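# Close both cupboard doors fully with the mobile arm robot

## Task

Get both of the cupboard's doors completely closed so they stay shut without the robot holding them. Slamming either door, whether opening or closing it, counts as failure, as does the robot toppling or being left tilted.

## Robot and tools

Robot: TidyBot++, a mobile base 0.54 m long, 0.50 m wide and 0.38 m tall on four powered casters. On top sits one seven-joint arm with a two-finger gripper. The shoulder is 0.12 m ahead of the base centre and 0.68 m off the floor. Segments: upper arm 0.42 m, forearm 0.31 m, hand 0.31 m (wrist to the hand point). Cameras: base_camera (pinhole, 644x364) and wrist_camera (fisheye, 644x476, looks along the hand). The arm begins folded, hand pointing down, reaching up to 0.08 m beyond the base front with the elbow as high as 1.15 m.

Frames: base frame has its origin on the floor below the base centre, x forward, y left, z up. hand_pose is reported in it: the point between the finger pads, with its z axis along the fingers and its y axis the direction the fingers open and close. The odometry frame is the base frame as it was when the scene began; heading is positive to the left, -3.142 to 3.142.

execute_actions: argument actions is a list holding exactly one action (or none, which only reports state and images). An action may contain base, joints, or both, plus optional speeds; the motions start at once and may finish at different times. base holds exactly one key, each a relative offset from where the base currently is: translate_m (metres, forward positive, -2 to 2), strafe_m (metres, left positive, -2 to 2), rotate_rad (radians, counter-clockwise from above positive, -6.3 to 6.3). joints is a dictionary of absolute targets by name, in radians: joint_1_rad (any angle; turns the whole arm about vertical, positive is clockwise from above, opposite to rotate_rad), joint_2_rad shoulder -2.249 to 2.249, joint_3_rad any angle, joint_4_rad elbow -2.579 to 2.579, joint_5_rad any angle, joint_6_rad wrist -2.099 to 2.099, joint_7_rad any angle; gripper_pos is a unitless 0 (open, about 85 mm gap) to 1 (closed, squeezing about 100 N per finger). Unbounded joints go the short way round, so split big turns into steps below half a revolution. speeds caps top speed for that one action: translate_m and strafe_m 0.05 to 0.5 m/s, rotate_rad 0.1 to 1.57 rad/s (defaults are the maxima). A base move needing more than about 8.7 s at its top speed is rejected. Any unknown key or out-of-range number rejects the whole call and nothing moves. cameras picks which images come back: omitted, null or ["all"] gives both, [] gives none.

Arm geometry: with joint_1_rad = 0, joint_3_rad = 3.14, joint_5_rad = 0 the arm stays in the vertical plane of base x. Tilt from vertical (forward positive): upper arm = joint_2_rad, forearm = joint_2_rad - joint_4_rad, hand = that minus joint_6_rad. Forward reach from the shoulder is the sum of length*sin(tilt); height above it is the sum of length*cos(tilt). joint_7_rad at 1.57 with the hand down puts the fingers opening left-right.

wait: seconds, 0 to 10; commands nothing and returns the same report as an empty action. zoom_image: camera (base_camera or wrist_camera) and region [x0, y0, x1, y1] in pixels of that camera's most recent full image, origin top-left, at most 504 px on a side. finished_scene: scene, the number of the scene being ended; irreversible, and its result tells whether the goal was met and gives the next task. Replying with no tool call ends everything.

Result lines: base_status and joint_status describe how each commanded motion ended. done = reached (for the base, only that the wheels turned enough, even if slipping). off_target = stopped short and may keep pushing. contact_stop or time_out = target dropped, holding in place. joint command not followed, with a cause line, means a self-collision check held back the arm targets (the gripper still moves); those joints show not_followed and may retry later. on_its_own covers what was not commanded. joint_positions, hand_pose, base_odometry (wheel counting, so slips look like travel), base_tilt in degrees (forward and right positive), motor_effort in percent with peak in brackets, and Motor temperatures per joint. pictures lists the image order. ARM HIT means a hard hit on the base or the arm itself. MOTOR HOT warns from 60 °C; OVER-TEMPERATURE FAULT at 75 °C makes the arm sag and marks keys limit_stop_at_motor_heat; resend them. A torque fault (joints 1-4 over 104.5 N m, 5-7 over 51.3 N m) freezes the arm and gripper for 10 s and skips the rest of the call; the base keeps going.

Practical notes: joints omitted from an action may still be driving toward old targets. Friction leaves joints a bit off; correct by sending last command + (wanted - read). Trust images over hand_pose, which may be off by a centimetre or two. No check stops the arm striking the base. A blocked base shoves hard and may still report done.

Avoid: swinging doors fast (slams fail the task), driving while the arm is snagged at 0.8 m or higher (tip-over risk), strong sideways force on a raised hand, driving the arm into fixed objects, and leaving a door that is only held closed by the robot. Back away to right a leaning robot; retract the arm to relieve tilt.

Each tool is called after ">>>" as name([rows], argument=value, ...), one row to a line, values as JSON.

## Session

>>> execute_actions(actions=[])

Scene clock: 0.00 s.
Motor temperatures (°C, as the motors report them): [35 33 29 31 35 38 38]
base_odometry: x=+0.000 y=+0.000 heading=+0.000 (m, m, rad; odometry frame)
base_tilt: forward=-0.2 right=-0.6 (deg)
base_status: not commanded
joint_positions: joint_1_rad=+0.034 joint_2_rad=-0.319 joint_3_rad=+3.123 joint_4_rad=-2.550 joint_5_rad=+0.019 joint_6_rad=-0.850 joint_7_rad=+1.603 gripper_pos=+0.000
joint_status: not commanded
motor_effort: joint_1_rad=+0 joint_2_rad=-1 joint_3_rad=+1 joint_4_rad=+11 joint_5_rad=+1 joint_6_rad=+0 joint_7_rad=+0 (%)
hand_pose: x=+0.2539 y=-0.0060 z=+0.5778 quat_wxyz=(+0.011, +0.999, +0.014, +0.030) (m; base frame)
pictures: base_camera, wrist_camera
Images, in order (width x height): base_camera 644x364, wrist_camera 644x476.

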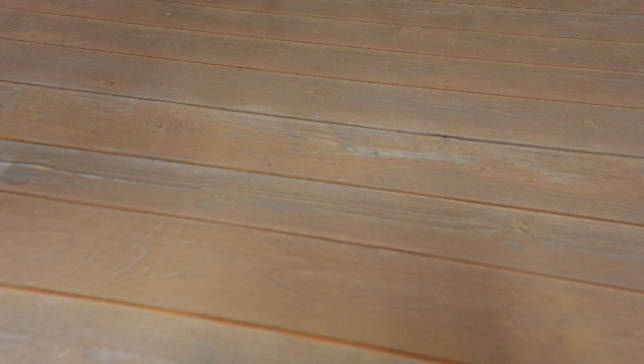

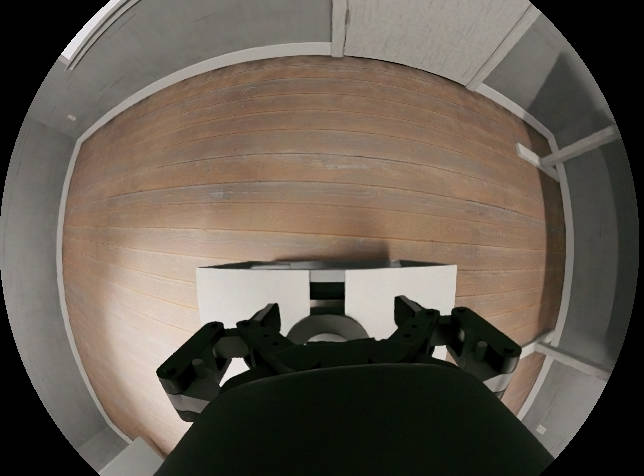

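>>> execute_actions([
  {"base":{"rotate_rad":2.4},"joints":{"joint_6_rad":0.4,"gripper_pos":1}},
])

Scene clock: 17.63 s.
Motor temperatures (°C, as the motors report them): [35 33 29 31 35 38 38]
base_odometry: x=+0.000 y=+0.000 heading=+2.400 (m, m, rad; odometry frame)
base_tilt: forward=-0.2 right=-0.5 (deg)
base_status: done
joint_positions: joint_1_rad=+0.034 joint_2_rad=-0.319 joint_3_rad=+3.123 joint_4_rad=-2.546 joint_5_rad=+0.019 joint_6_rad=+0.395 joint_7_rad=+1.603 gripper_pos=+0.999
joint_status: all done
motor_effort: joint_1_rad=+0(2) joint_2_rad=-7(8) joint_3_rad=+1(2) joint_4_rad=+19(19) joint_5_rad=+0(0) joint_6_rad=+10(10) joint_7_rad=+0(0) (%)
hand_pose: x=+0.5366 y=-0.0027 z=+0.8091 quat_wxyz=(+0.020, +0.793, +0.017, +0.609) (m; base frame)
pictures: base_camera, wrist_camera
Images, in order (width x height): base_camera 644x364, wrist_camera 644x476.

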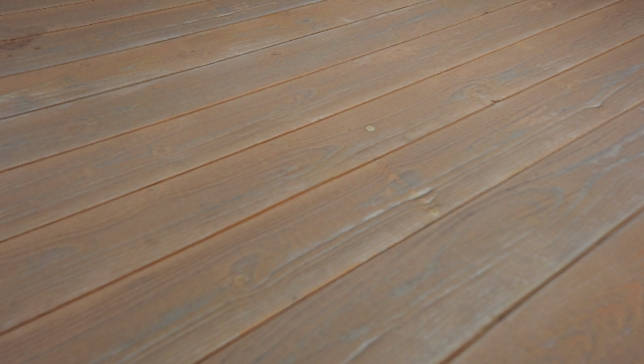

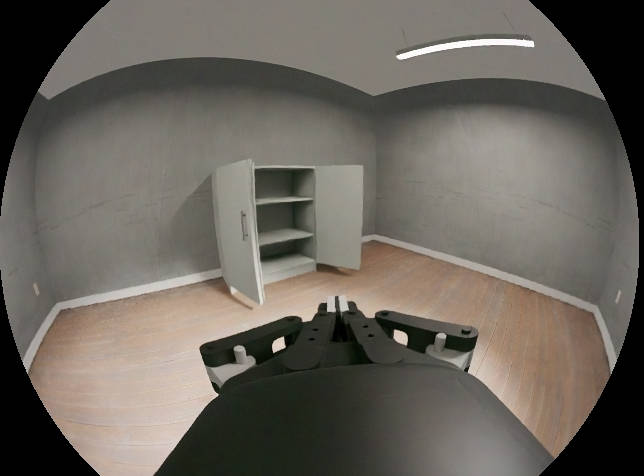

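>>> execute_actions([
  {"base":{"rotate_rad":0.55},"joints":{"joint_6_rad":0.0}},
])

>>> execute_actions([
  {"base":{"translate_m":0.5}},
])

Scene clock: 23.90 s.
Motor temperatures (°C, as the motors report them): [35 33 29 31 35 38 38]
base_odometry: x=+0.000 y=+0.000 heading=+2.949 (m, m, rad; odometry frame)
base_tilt: forward=-0.2 right=-0.5 (deg)
base_status: done
joint_positions: joint_1_rad=+0.034 joint_2_rad=-0.319 joint_3_rad=+3.123 joint_4_rad=-2.551 joint_5_rad=+0.019 joint_6_rad=+0.007 joint_7_rad=+1.603 gripper_pos=+0.999
joint_status: all done
motor_effort: joint_1_rad=+0(2) joint_2_rad=-6(8) joint_3_rad=+1(2) joint_4_rad=+18(21) joint_5_rad=+0(1) joint_6_rad=+9(11) joint_7_rad=+0(0) (%)
hand_pose: x=+0.4821 y=-0.0046 z=+0.6990 quat_wxyz=(+0.018, +0.896, +0.017, +0.442) (m; base frame)
pictures: base_camera, wrist_camera
Images, in order (width x height): base_camera 644x364, wrist_camera 644x476.

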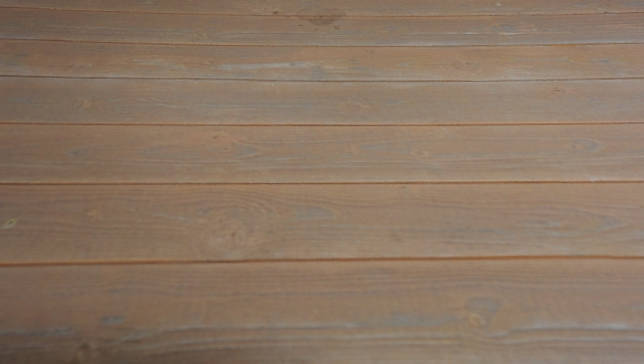

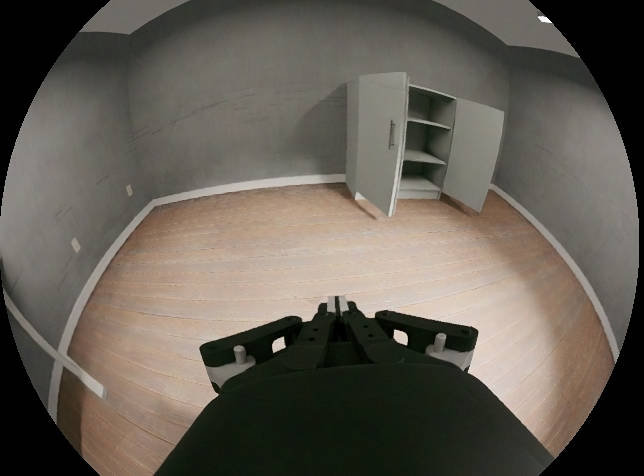

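Scene clock: 26.27 s.
Motor temperatures (°C, as the motors report them): [35 33 29 31 35 38 38]
base_odometry: x=-0.491 y=+0.095 heading=+2.950 (m, m, rad; odometry frame)
base_tilt: forward=-0.2 right=-0.5 (deg)
base_status: done
joint_positions: joint_1_rad=+0.034 joint_2_rad=-0.319 joint_3_rad=+3.123 joint_4_rad=-2.550 joint_5_rad=+0.019 joint_6_rad=+0.007 joint_7_rad=+1.603 gripper_pos=+0.999
joint_status: not commanded
motor_effort: joint_1_rad=+0(0) joint_2_rad=-6(10) joint_3_rad=+1(1) joint_4_rad=+18(19) joint_5_rad=+0(0) joint_6_rad=+9(9) joint_7_rad=+0(0) (%)
hand_pose: x=+0.4823 y=-0.0046 z=+0.6993 quat_wxyz=(+0.018, +0.896, +0.017, +0.443) (m; base frame)
pictures: base_camera, wrist_camera
Images, in order (width x height): base_camera 644x364, wrist_camera 644x476.

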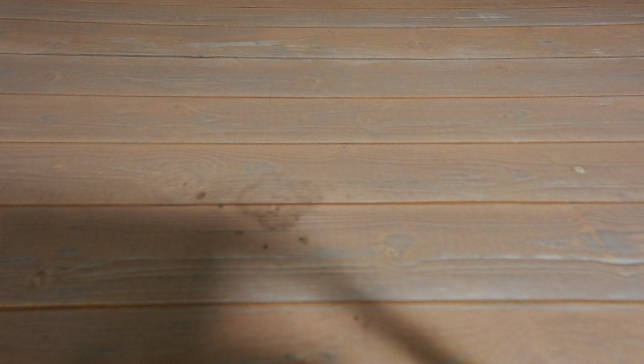

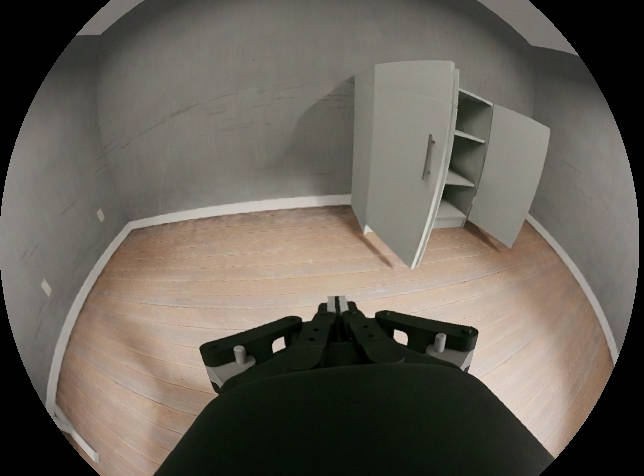

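>>> execute_actions([
  {"base":{"translate_m":0.45},"joints":{"joint_2_rad":0.2,"joint_4_rad":-2.0,"joint_6_rad":0.5}},
])

>>> execute_actions([
  {"base":{"strafe_m":-0.25}},
])

Scene clock: 49.40 s.
Motor temperatures (°C, as the motors report them): [35 33 29 31 35 38 38]
base_odometry: x=-0.933 y=+0.180 heading=+2.951 (m, m, rad; odometry frame)
base_tilt: forward=-0.2 right=-0.5 (deg)
base_status: done
joint_positions: joint_1_rad=+0.034 joint_2_rad=+0.192 joint_3_rad=+3.123 joint_4_rad=-2.007 joint_5_rad=+0.019 joint_6_rad=+0.474 joint_7_rad=+1.603 gripper_pos=+0.999
joint_status: all done
motor_effort: joint_1_rad=+0(0) joint_2_rad=-27(30) joint_3_rad=+0(1) joint_4_rad=+19(20) joint_5_rad=+0(0) joint_6_rad=+10(11) joint_7_rad=+0(0) (%)
hand_pose: x=+0.7611 y=-0.0070 z=+0.8622 quat_wxyz=(+0.017, +0.759, +0.014, +0.650) (m; base frame)
pictures: base_camera, wrist_camera
Images, in order (width x height): base_camera 644x364, wrist_camera 644x476.

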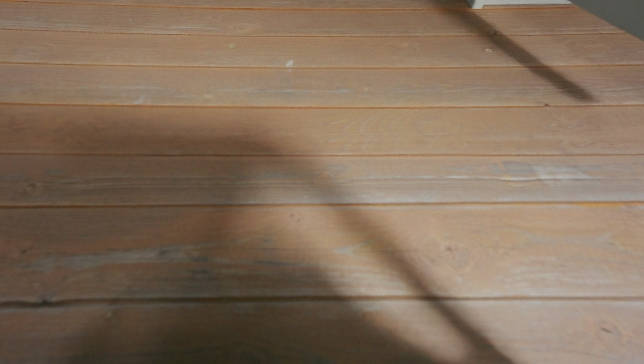

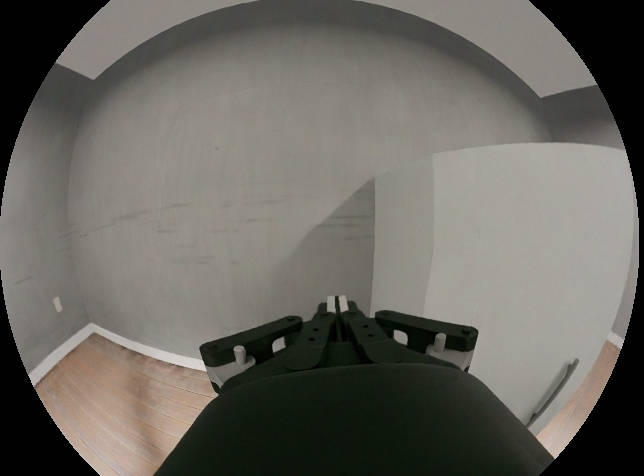

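Scene clock: 51.20 s.
Motor temperatures (°C, as the motors report them): [35 33 29 31 35 38 38]
base_odometry: x=-0.886 y=+0.426 heading=+2.951 (m, m, rad; odometry frame)
base_tilt: forward=-0.2 right=-0.5 (deg)
base_status: done
joint_positions: joint_1_rad=+0.038 joint_2_rad=+0.192 joint_3_rad=+3.125 joint_4_rad=-2.007 joint_5_rad=+0.019 joint_6_rad=+0.475 joint_7_rad=+1.603 gripper_pos=+0.999
joint_status: not commanded
motor_effort: joint_1_rad=+0(3) joint_2_rad=-27(28) joint_3_rad=+0(2) joint_4_rad=+20(20) joint_5_rad=+0(0) joint_6_rad=+11(11) joint_7_rad=+0(0) (%)
hand_pose: x=+0.7611 y=-0.0101 z=+0.8625 quat_wxyz=(+0.018, +0.759, +0.012, +0.651) (m; base frame)
pictures: base_camera, wrist_camera
Images, in order (width x height): base_camera 644x364, wrist_camera 644x476.

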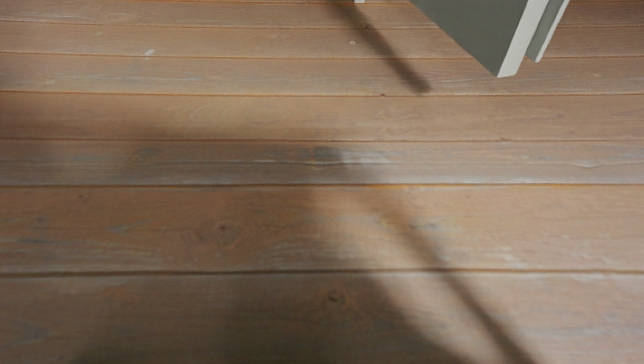

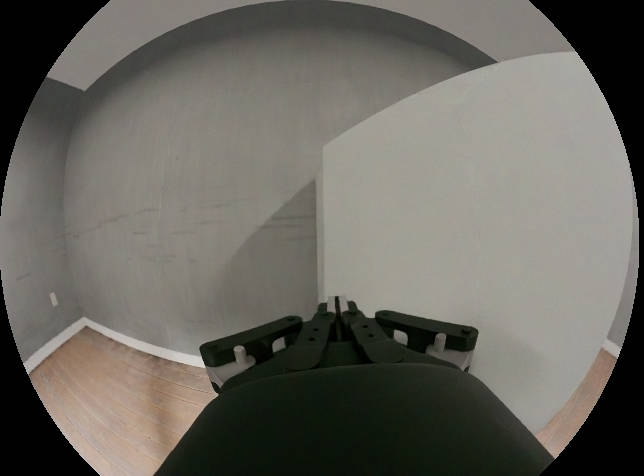

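>>> execute_actions([
  {"base":{"strafe_m":-0.34},"speeds":{"strafe_m":0.07}},
])

>>> execute_actions([
  {"base":{"translate_m":0.18},"speeds":{"translate_m":0.06}},
])

Scene clock: 61.27 s.
Motor temperatures (°C, as the motors report them): [35 33 29 32 35 38 38]
base_odometry: x=-0.821 y=+0.760 heading=+2.951 (m, m, rad; odometry frame)
base_tilt: forward=-0.2 right=-0.5 (deg)
base_status: done
joint_positions: joint_1_rad=+0.036 joint_2_rad=+0.192 joint_3_rad=+3.124 joint_4_rad=-2.007 joint_5_rad=+0.019 joint_6_rad=+0.475 joint_7_rad=+1.603 gripper_pos=+0.999
joint_status: not commanded
motor_effort: joint_1_rad=+0(3) joint_2_rad=-27(29) joint_3_rad=+0(2) joint_4_rad=+19(20) joint_5_rad=+0(1) joint_6_rad=+10(11) joint_7_rad=+0(0) (%)
hand_pose: x=+0.7611 y=-0.0083 z=+0.8625 quat_wxyz=(+0.017, +0.759, +0.013, +0.651) (m; base frame)
pictures: base_camera, wrist_camera
Images, in order (width x height): base_camera 644x364, wrist_camera 644x476.

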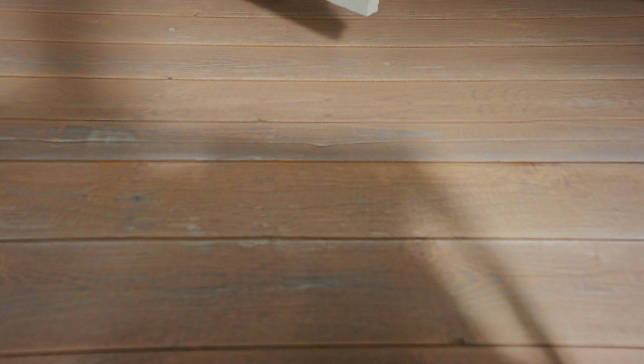

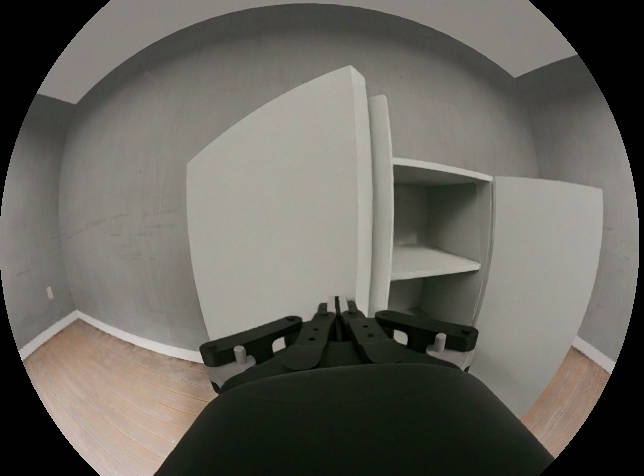

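Scene clock: 64.77 s.
Motor temperatures (°C, as the motors report them): [35 33 29 32 35 39 38]
base_odometry: x=-0.998 y=+0.794 heading=+2.951 (m, m, rad; odometry frame)
base_tilt: forward=-0.2 right=-0.5 (deg)
base_status: done
joint_positions: joint_1_rad=+0.036 joint_2_rad=+0.192 joint_3_rad=+3.124 joint_4_rad=-2.006 joint_5_rad=+0.019 joint_6_rad=+0.476 joint_7_rad=+1.603 gripper_pos=+0.999
joint_status: not commanded
motor_effort: joint_1_rad=+0(1) joint_2_rad=-27(30) joint_3_rad=+0(2) joint_4_rad=+20(22) joint_5_rad=+0(0) joint_6_rad=+11(12) joint_7_rad=+0(0) (%)
hand_pose: x=+0.7613 y=-0.0083 z=+0.8631 quat_wxyz=(+0.017, +0.759, +0.013, +0.651) (m; base frame)
pictures: base_camera, wrist_camera
Images, in order (width x height): base_camera 644x364, wrist_camera 644x476.

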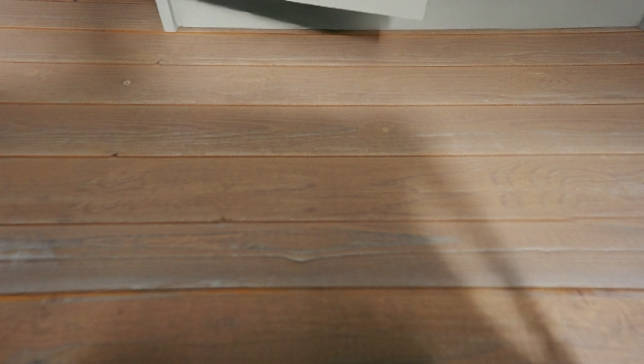

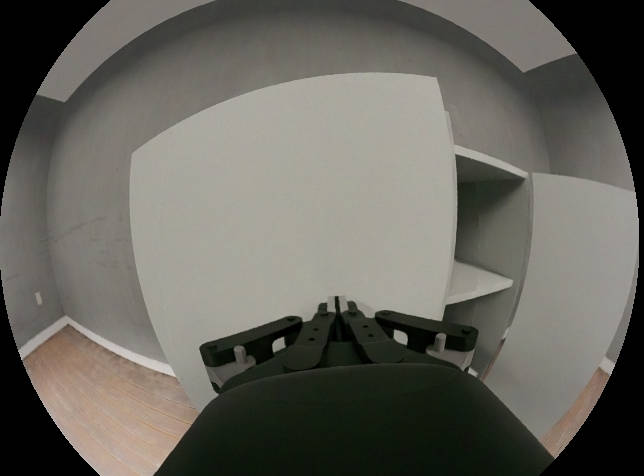

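>>> execute_actions([
  {"base":{"translate_m":0.11},"speeds":{"translate_m":0.05}},
])

Scene clock: 72.40 s.
Motor temperatures (°C, as the motors report them): [35 33 29 32 35 39 38]
base_odometry: x=-1.106 y=+0.815 heading=+2.951 (m, m, rad; odometry frame)
base_tilt: forward=-0.2 right=-0.5 (deg)
base_status: done
joint_positions: joint_1_rad=+0.036 joint_2_rad=+0.192 joint_3_rad=+3.124 joint_4_rad=-2.006 joint_5_rad=+0.019 joint_6_rad=+0.477 joint_7_rad=+1.603 gripper_pos=+0.999
joint_status: not commanded
motor_effort: joint_1_rad=+0(2) joint_2_rad=-27(30) joint_3_rad=+0(1) joint_4_rad=+19(21) joint_5_rad=+0(0) joint_6_rad=+10(11) joint_7_rad=+0(0) (%)
hand_pose: x=+0.7614 y=-0.0083 z=+0.8633 quat_wxyz=(+0.017, +0.758, +0.013, +0.651) (m; base frame)
pictures: base_camera, wrist_camera
Images, in order (width x height): base_camera 644x364, wrist_camera 644x476.

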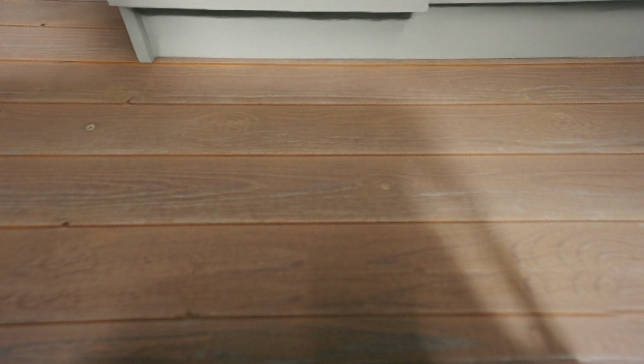

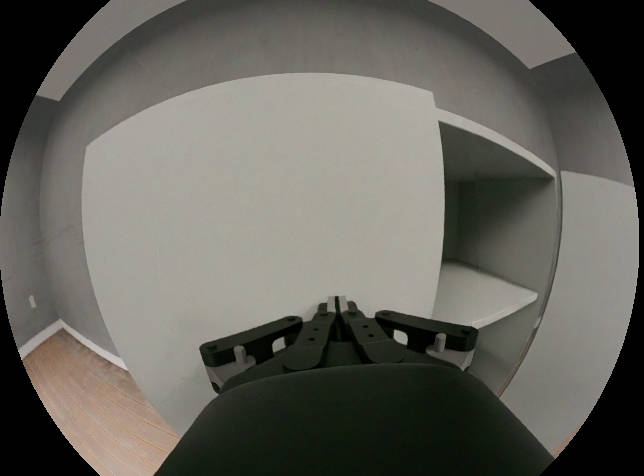

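>>> execute_actions([
  {"base":{"translate_m":0.02},"speeds":{"translate_m":0.05}},
], cameras=[])

>>> execute_actions([
  {"base":{"translate_m":-0.47}},
])

>>> execute_actions([
  {"base":{"strafe_m":-0.9}},
])

Scene clock: 81.67 s.
Motor temperatures (°C, as the motors report them): [35 33 29 32 35 39 38]
base_odometry: x=-1.126 y=+0.819 heading=+2.951 (m, m, rad; odometry frame)
base_tilt: forward=-0.2 right=-0.5 (deg)
base_status: done
joint_positions: joint_1_rad=+0.036 joint_2_rad=+0.184 joint_3_rad=+3.124 joint_4_rad=-2.015 joint_5_rad=+0.019 joint_6_rad=+0.478 joint_7_rad=+1.603 gripper_pos=+0.999
joint_status: not commanded
motor_effort: joint_1_rad=-1(1) joint_2_rad=-23(28) joint_3_rad=+0(2) joint_4_rad=+23(30) joint_5_rad=+0(0) joint_6_rad=+11(15) joint_7_rad=+0(0) (%)
hand_pose: x=+0.7579 y=-0.0082 z=+0.8643 quat_wxyz=(+0.017, +0.758, +0.013, +0.652) (m; base frame)
pictures: none
No camera images: the call's "cameras" was empty. Leave "cameras" out to get every camera's image.

Scene clock: 84.10 s.
Motor temperatures (°C, as the motors report them): [35 33 29 32 35 39 38]
base_odometry: x=-0.664 y=+0.730 heading=+2.951 (m, m, rad; odometry frame)
base_tilt: forward=-0.2 right=-0.5 (deg)
base_status: done
joint_positions: joint_1_rad=+0.036 joint_2_rad=+0.197 joint_3_rad=+3.124 joint_4_rad=-2.000 joint_5_rad=+0.019 joint_6_rad=+0.478 joint_7_rad=+1.603 gripper_pos=+0.999
joint_status: not commanded
motor_effort: joint_1_rad=-1(2) joint_2_rad=-28(31) joint_3_rad=+0(2) joint_4_rad=+19(21) joint_5_rad=+0(0) joint_6_rad=+11(11) joint_7_rad=+0(0) (%)
hand_pose: x=+0.7637 y=-0.0084 z=+0.8644 quat_wxyz=(+0.017, +0.757, +0.013, +0.653) (m; base frame)
pictures: base_camera, wrist_camera
Images, in order (width x height): base_camera 644x364, wrist_camera 644x476.

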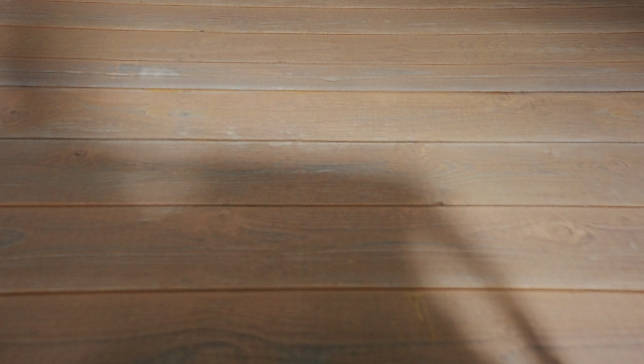

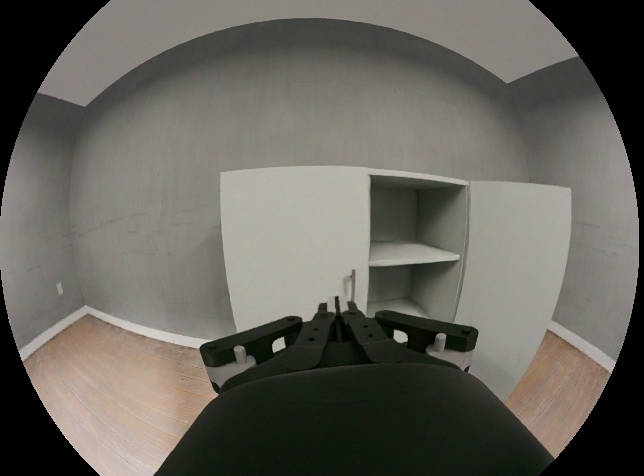

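Scene clock: 87.27 s.
Motor temperatures (°C, as the motors report them): [35 33 29 32 35 39 38]
base_odometry: x=-0.493 y=+1.614 heading=+2.951 (m, m, rad; odometry frame)
base_tilt: forward=-0.2 right=-0.5 (deg)
base_status: done
joint_positions: joint_1_rad=+0.035 joint_2_rad=+0.197 joint_3_rad=+3.124 joint_4_rad=-2.000 joint_5_rad=+0.019 joint_6_rad=+0.478 joint_7_rad=+1.603 gripper_pos=+0.999
joint_status: not commanded
motor_effort: joint_1_rad=+0(3) joint_2_rad=-27(28) joint_3_rad=+0(3) joint_4_rad=+20(20) joint_5_rad=+0(1) joint_6_rad=+11(11) joint_7_rad=+0(0) (%)
hand_pose: x=+0.7638 y=-0.0081 z=+0.8644 quat_wxyz=(+0.017, +0.757, +0.013, +0.653) (m; base frame)
pictures: base_camera, wrist_camera
Images, in order (width x height): base_camera 644x364, wrist_camera 644x476.

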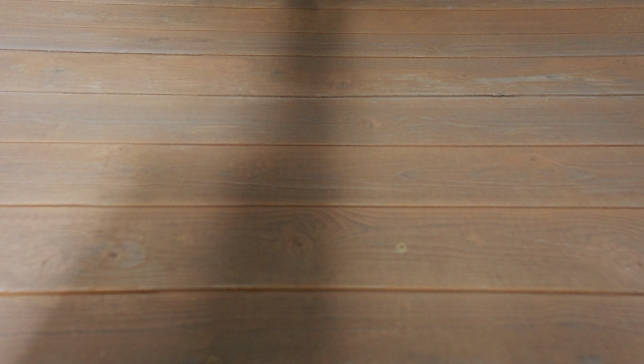

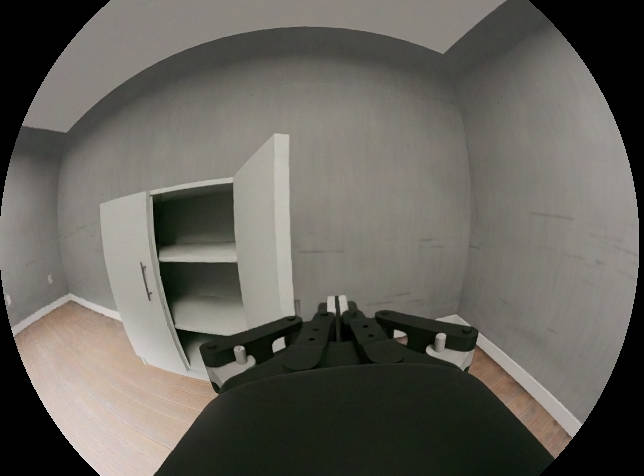

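>>> execute_actions([
  {"base":{"translate_m":0.33},"joints":{"joint_1_rad":0.16},"speeds":{"translate_m":0.2}},
])

>>> execute_actions([
  {"base":{"strafe_m":0.4},"speeds":{"strafe_m":0.07}},
])

Scene clock: 97.83 s.
Motor temperatures (°C, as the motors report them): [35 34 29 32 35 39 38]
base_odometry: x=-0.817 y=+1.677 heading=+2.951 (m, m, rad; odometry frame)
base_tilt: forward=-0.2 right=-0.5 (deg)
base_status: done
joint_positions: joint_1_rad=+0.156 joint_2_rad=+0.197 joint_3_rad=+3.125 joint_4_rad=-2.000 joint_5_rad=+0.019 joint_6_rad=+0.478 joint_7_rad=+1.603 gripper_pos=+0.999
joint_status: all done
motor_effort: joint_1_rad=+0(3) joint_2_rad=-27(30) joint_3_rad=+1(2) joint_4_rad=+20(20) joint_5_rad=+0(0) joint_6_rad=+10(11) joint_7_rad=+0(0) (%)
hand_pose: x=+0.7580 y=-0.0862 z=+0.8644 quat_wxyz=(+0.057, +0.757, -0.033, +0.650) (m; base frame)
pictures: base_camera, wrist_camera
Images, in order (width x height): base_camera 644x364, wrist_camera 644x476.

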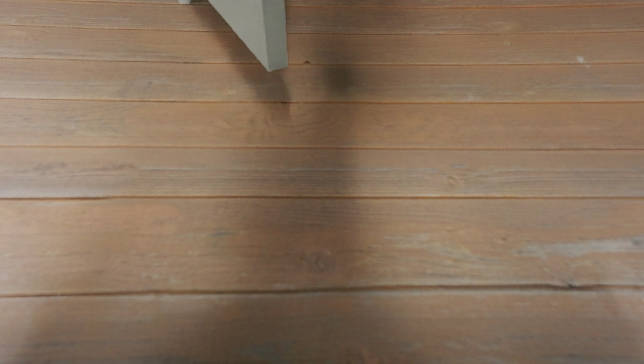

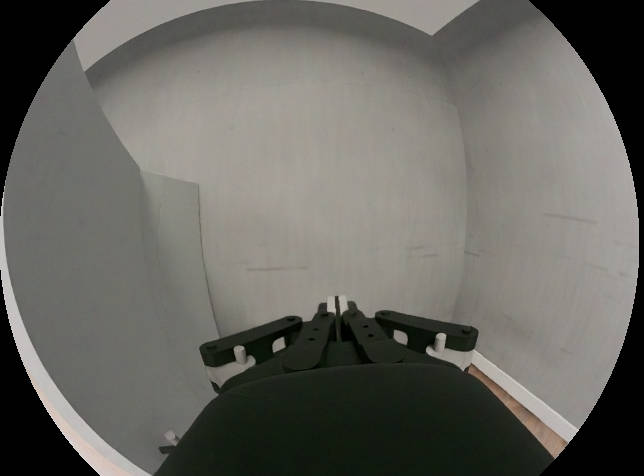

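Scene clock: 104.07 s.
Motor temperatures (°C, as the motors report them): [35 34 29 32 35 39 38]
base_odometry: x=-0.894 y=+1.284 heading=+2.950 (m, m, rad; odometry frame)
base_tilt: forward=-0.2 right=-0.5 (deg)
base_status: done
joint_positions: joint_1_rad=+0.355 joint_2_rad=+0.129 joint_3_rad=+3.294 joint_4_rad=-2.088 joint_5_rad=-0.038 joint_6_rad=+0.481 joint_7_rad=+1.578 gripper_pos=+0.999
joint_status: not commanded
motor_effort: joint_1_rad=-38(41) joint_2_rad=-8(28) joint_3_rad=-30(33) joint_4_rad=+37(39) joint_5_rad=+14(15) joint_6_rad=+10(11) joint_7_rad=+7(7) (%)
hand_pose: x=+0.6553 y=-0.2983 z=+0.8597 quat_wxyz=(+0.168, +0.735, -0.200, +0.625) (m; base frame)
pictures: base_camera, wrist_camera
Images, in order (width x height): base_camera 644x364, wrist_camera 644x476.

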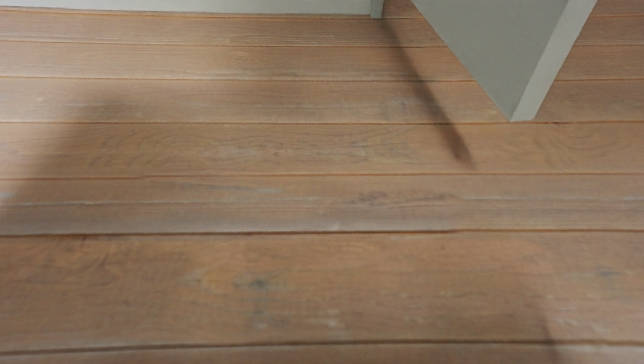

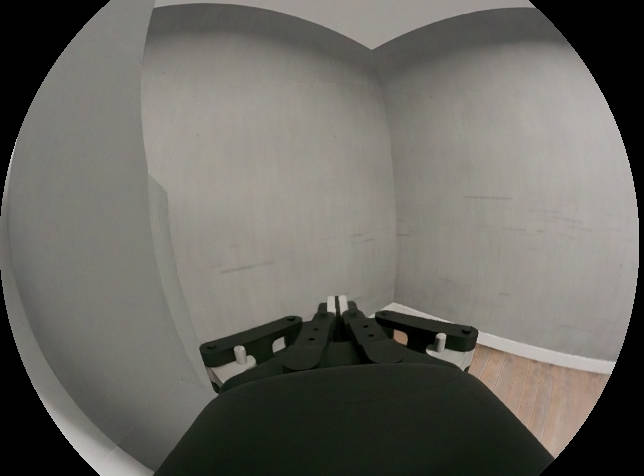

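Jammed on the edge. Release, then angle the arm left.

>>> execute_actions([
  {"base":{"strafe_m":-0.55},"speeds":{"strafe_m":0.2}},
], cameras=[])

>>> execute_actions([
  {"joints":{"joint_1_rad":-0.35}},
])

>>> execute_actions([
  {"base":{"strafe_m":0.25},"speeds":{"strafe_m":0.06}},
])

Scene clock: 114.93 s.
Motor temperatures (°C, as the motors report them): [36 34 29 32 35 39 38]
base_odometry: x=-0.789 y=+1.824 heading=+2.951 (m, m, rad; odometry frame)
base_tilt: forward=-0.2 right=-0.5 (deg)
base_status: done
joint_positions: joint_1_rad=+0.164 joint_2_rad=+0.178 joint_3_rad=+3.126 joint_4_rad=-2.005 joint_5_rad=-0.020 joint_6_rad=+0.481 joint_7_rad=+1.578 gripper_pos=+0.999
joint_status: not commanded
motor_effort: joint_1_rad=+0(38) joint_2_rad=-27(27) joint_3_rad=+0(30) joint_4_rad=+20(38) joint_5_rad=+0(13) joint_6_rad=+11(12) joint_7_rad=+0(6) (%)
hand_pose: x=+0.7519 y=-0.0967 z=+0.8741 quat_wxyz=(+0.048, +0.749, -0.064, +0.657) (m; base frame)
pictures: none
No camera images: the call's "cameras" was empty. Leave "cameras" out to get every camera's image.

Scene clock: 116.63 s.
Motor temperatures (°C, as the motors report them): [36 34 29 32 35 39 38]
base_odometry: x=-0.789 y=+1.824 heading=+2.951 (m, m, rad; odometry frame)
base_tilt: forward=-0.2 right=-0.5 (deg)
base_status: not commanded
joint_positions: joint_1_rad=-0.337 joint_2_rad=+0.178 joint_3_rad=+3.124 joint_4_rad=-2.005 joint_5_rad=-0.020 joint_6_rad=+0.481 joint_7_rad=+1.578 gripper_pos=+0.999
joint_status: all done
motor_effort: joint_1_rad=+0(2) joint_2_rad=-27(27) joint_3_rad=+0(1) joint_4_rad=+20(20) joint_5_rad=+0(1) joint_6_rad=+10(11) joint_7_rad=+0(0) (%)
hand_pose: x=+0.7201 y=+0.2202 z=+0.8741 quat_wxyz=(-0.117, +0.742, +0.125, +0.648) (m; base frame)
pictures: base_camera, wrist_camera
Images, in order (width x height): base_camera 644x364, wrist_camera 644x476.

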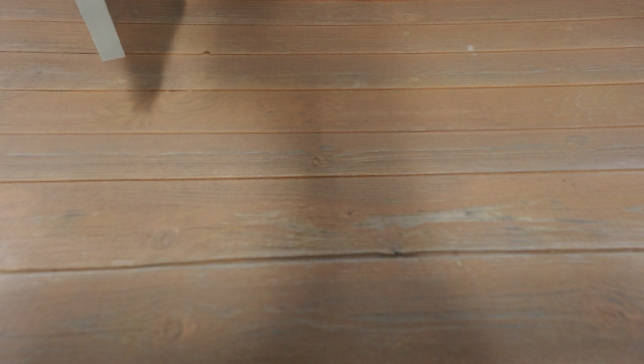

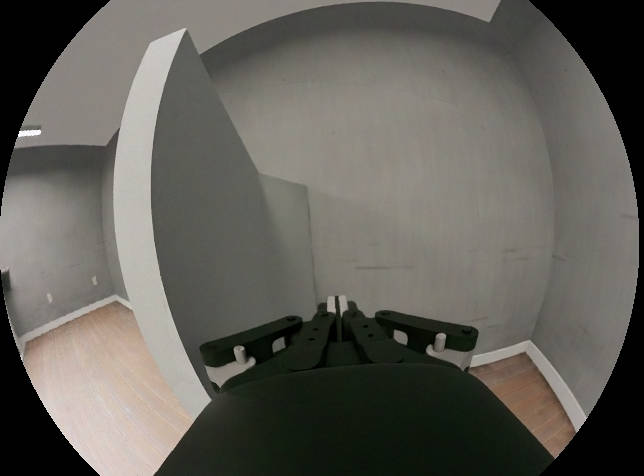

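Scene clock: 121.27 s.
Motor temperatures (°C, as the motors report them): [36 34 29 32 35 39 38]
base_odometry: x=-0.836 y=+1.579 heading=+2.951 (m, m, rad; odometry frame)
base_tilt: forward=-0.2 right=-0.6 (deg)
base_status: done
joint_positions: joint_1_rad=-0.340 joint_2_rad=+0.179 joint_3_rad=+3.124 joint_4_rad=-2.005 joint_5_rad=-0.020 joint_6_rad=+0.481 joint_7_rad=+1.579 gripper_pos=+0.999
joint_status: not commanded
motor_effort: joint_1_rad=+0(3) joint_2_rad=-27(28) joint_3_rad=+0(2) joint_4_rad=+20(21) joint_5_rad=+0(1) joint_6_rad=+11(11) joint_7_rad=+0(0) (%)
hand_pose: x=+0.7195 y=+0.2219 z=+0.8741 quat_wxyz=(-0.118, +0.742, +0.126, +0.648) (m; base frame)
pictures: base_camera, wrist_camera
Images, in order (width x height): base_camera 644x364, wrist_camera 644x476.

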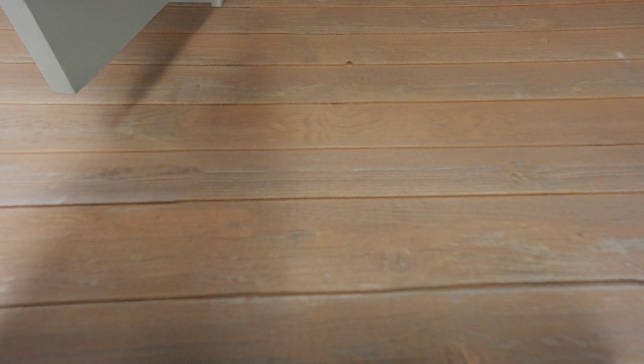

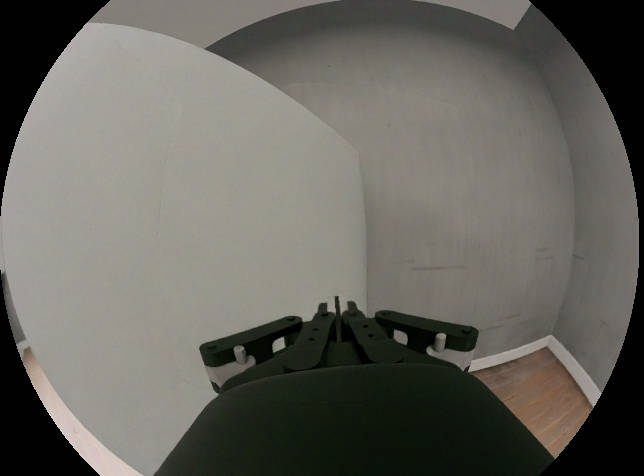

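>>> execute_actions([
  {"base":{"strafe_m":0.26},"speeds":{"strafe_m":0.07}},
])

>>> execute_actions([
  {"base":{"translate_m":0.2},"speeds":{"translate_m":0.05}},
])

Scene clock: 131.80 s.
Motor temperatures (°C, as the motors report them): [35 34 29 32 35 39 38]
base_odometry: x=-0.886 y=+1.323 heading=+2.951 (m, m, rad; odometry frame)
base_tilt: forward=-0.2 right=-0.6 (deg)
base_status: done
joint_positions: joint_1_rad=-0.343 joint_2_rad=+0.179 joint_3_rad=+3.124 joint_4_rad=-2.005 joint_5_rad=-0.020 joint_6_rad=+0.481 joint_7_rad=+1.579 gripper_pos=+0.999
joint_status: not commanded
motor_effort: joint_1_rad=+0(4) joint_2_rad=-27(28) joint_3_rad=+0(4) joint_4_rad=+19(21) joint_5_rad=+0(1) joint_6_rad=+10(11) joint_7_rad=+0(0) (%)
hand_pose: x=+0.7189 y=+0.2237 z=+0.8741 quat_wxyz=(-0.119, +0.741, +0.127, +0.648) (m; base frame)
pictures: base_camera, wrist_camera
Images, in order (width x height): base_camera 644x364, wrist_camera 644x476.

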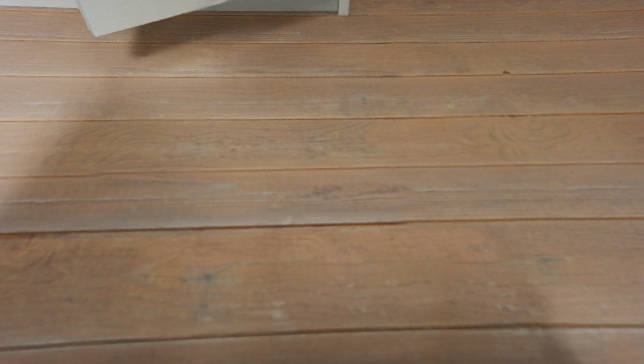

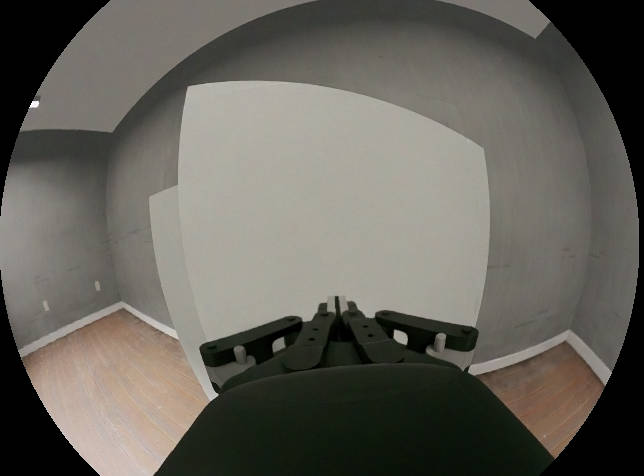

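Scene clock: 136.27 s.
Motor temperatures (°C, as the motors report them): [35 34 29 32 35 39 38]
base_odometry: x=-1.082 y=+1.361 heading=+2.951 (m, m, rad; odometry frame)
base_tilt: forward=-0.2 right=-0.5 (deg)
base_status: done
joint_positions: joint_1_rad=-0.343 joint_2_rad=+0.181 joint_3_rad=+3.124 joint_4_rad=-2.005 joint_5_rad=-0.020 joint_6_rad=+0.482 joint_7_rad=+1.579 gripper_pos=+0.999
joint_status: not commanded
motor_effort: joint_1_rad=+0(1) joint_2_rad=-27(28) joint_3_rad=+0(1) joint_4_rad=+19(21) joint_5_rad=+0(0) joint_6_rad=+10(12) joint_7_rad=+0(0) (%)
hand_pose: x=+0.7193 y=+0.2238 z=+0.8731 quat_wxyz=(-0.119, +0.742, +0.127, +0.648) (m; base frame)
pictures: base_camera, wrist_camera
Images, in order (width x height): base_camera 644x364, wrist_camera 644x476.

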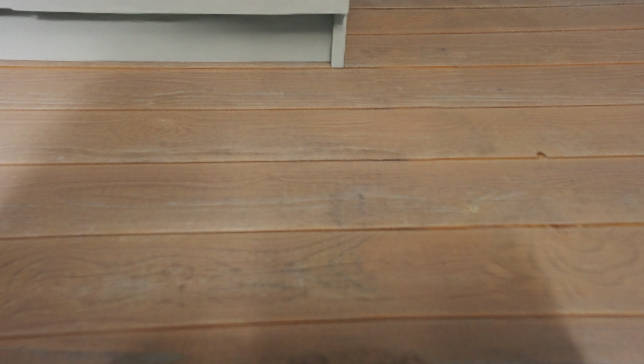

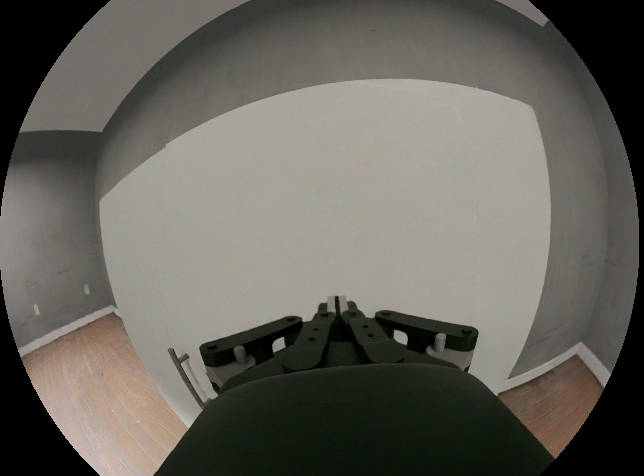

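>>> execute_actions([
  {"base":{"translate_m":0.03},"speeds":{"translate_m":0.05}},
], cameras=[])

>>> execute_actions([
  {"base":{"translate_m":-0.06}},
])

Scene clock: 142.90 s.
Motor temperatures (°C, as the motors report them): [35 34 29 32 35 39 38]
base_odometry: x=-1.111 y=+1.367 heading=+2.951 (m, m, rad; odometry frame)
base_tilt: forward=-0.2 right=-0.5 (deg)
base_status: done
joint_positions: joint_1_rad=-0.347 joint_2_rad=+0.156 joint_3_rad=+3.121 joint_4_rad=-2.034 joint_5_rad=-0.019 joint_6_rad=+0.482 joint_7_rad=+1.579 gripper_pos=+0.999
joint_status: not commanded
motor_effort: joint_1_rad=+1(3) joint_2_rad=-17(28) joint_3_rad=+2(3) joint_4_rad=+26(30) joint_5_rad=+0(1) joint_6_rad=+12(14) joint_7_rad=+0(0) (%)
hand_pose: x=+0.7075 y=+0.2240 z=+0.8726 quat_wxyz=(-0.121, +0.742, +0.130, +0.646) (m; base frame)
pictures: none
No camera images: the call's "cameras" was empty. Leave "cameras" out to get every camera's image.

Scene clock: 143.97 s.
Motor temperatures (°C, as the motors report them): [35 34 29 32 35 39 38]
base_odometry: x=-1.052 y=+1.355 heading=+2.951 (m, m, rad; odometry frame)
base_tilt: forward=-0.2 right=-0.6 (deg)
base_status: done
joint_positions: joint_1_rad=-0.347 joint_2_rad=+0.193 joint_3_rad=+3.122 joint_4_rad=-2.000 joint_5_rad=-0.019 joint_6_rad=+0.482 joint_7_rad=+1.579 gripper_pos=+0.999
joint_status: not commanded
motor_effort: joint_1_rad=-1(2) joint_2_rad=-28(30) joint_3_rad=+0(1) joint_4_rad=+19(26) joint_5_rad=+0(0) joint_6_rad=+10(11) joint_7_rad=+0(0) (%)
hand_pose: x=+0.7212 y=+0.2287 z=+0.8682 quat_wxyz=(-0.120, +0.744, +0.130, +0.645) (m; base frame)
pictures: base_camera, wrist_camera
Images, in order (width x height): base_camera 644x364, wrist_camera 644x476.

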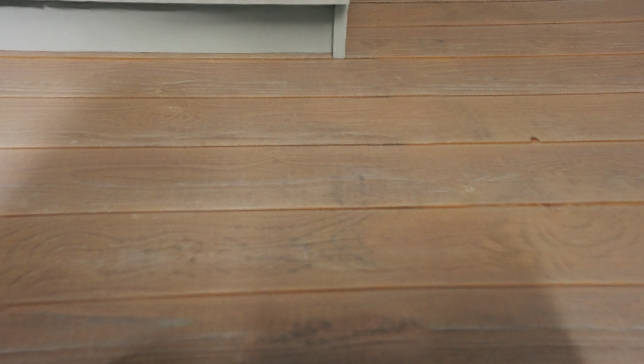

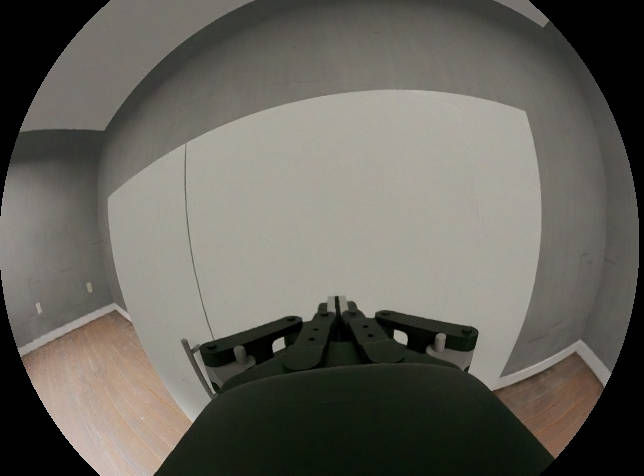

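>>> finished_scene(scene=1)

The scene is finished: the task was done.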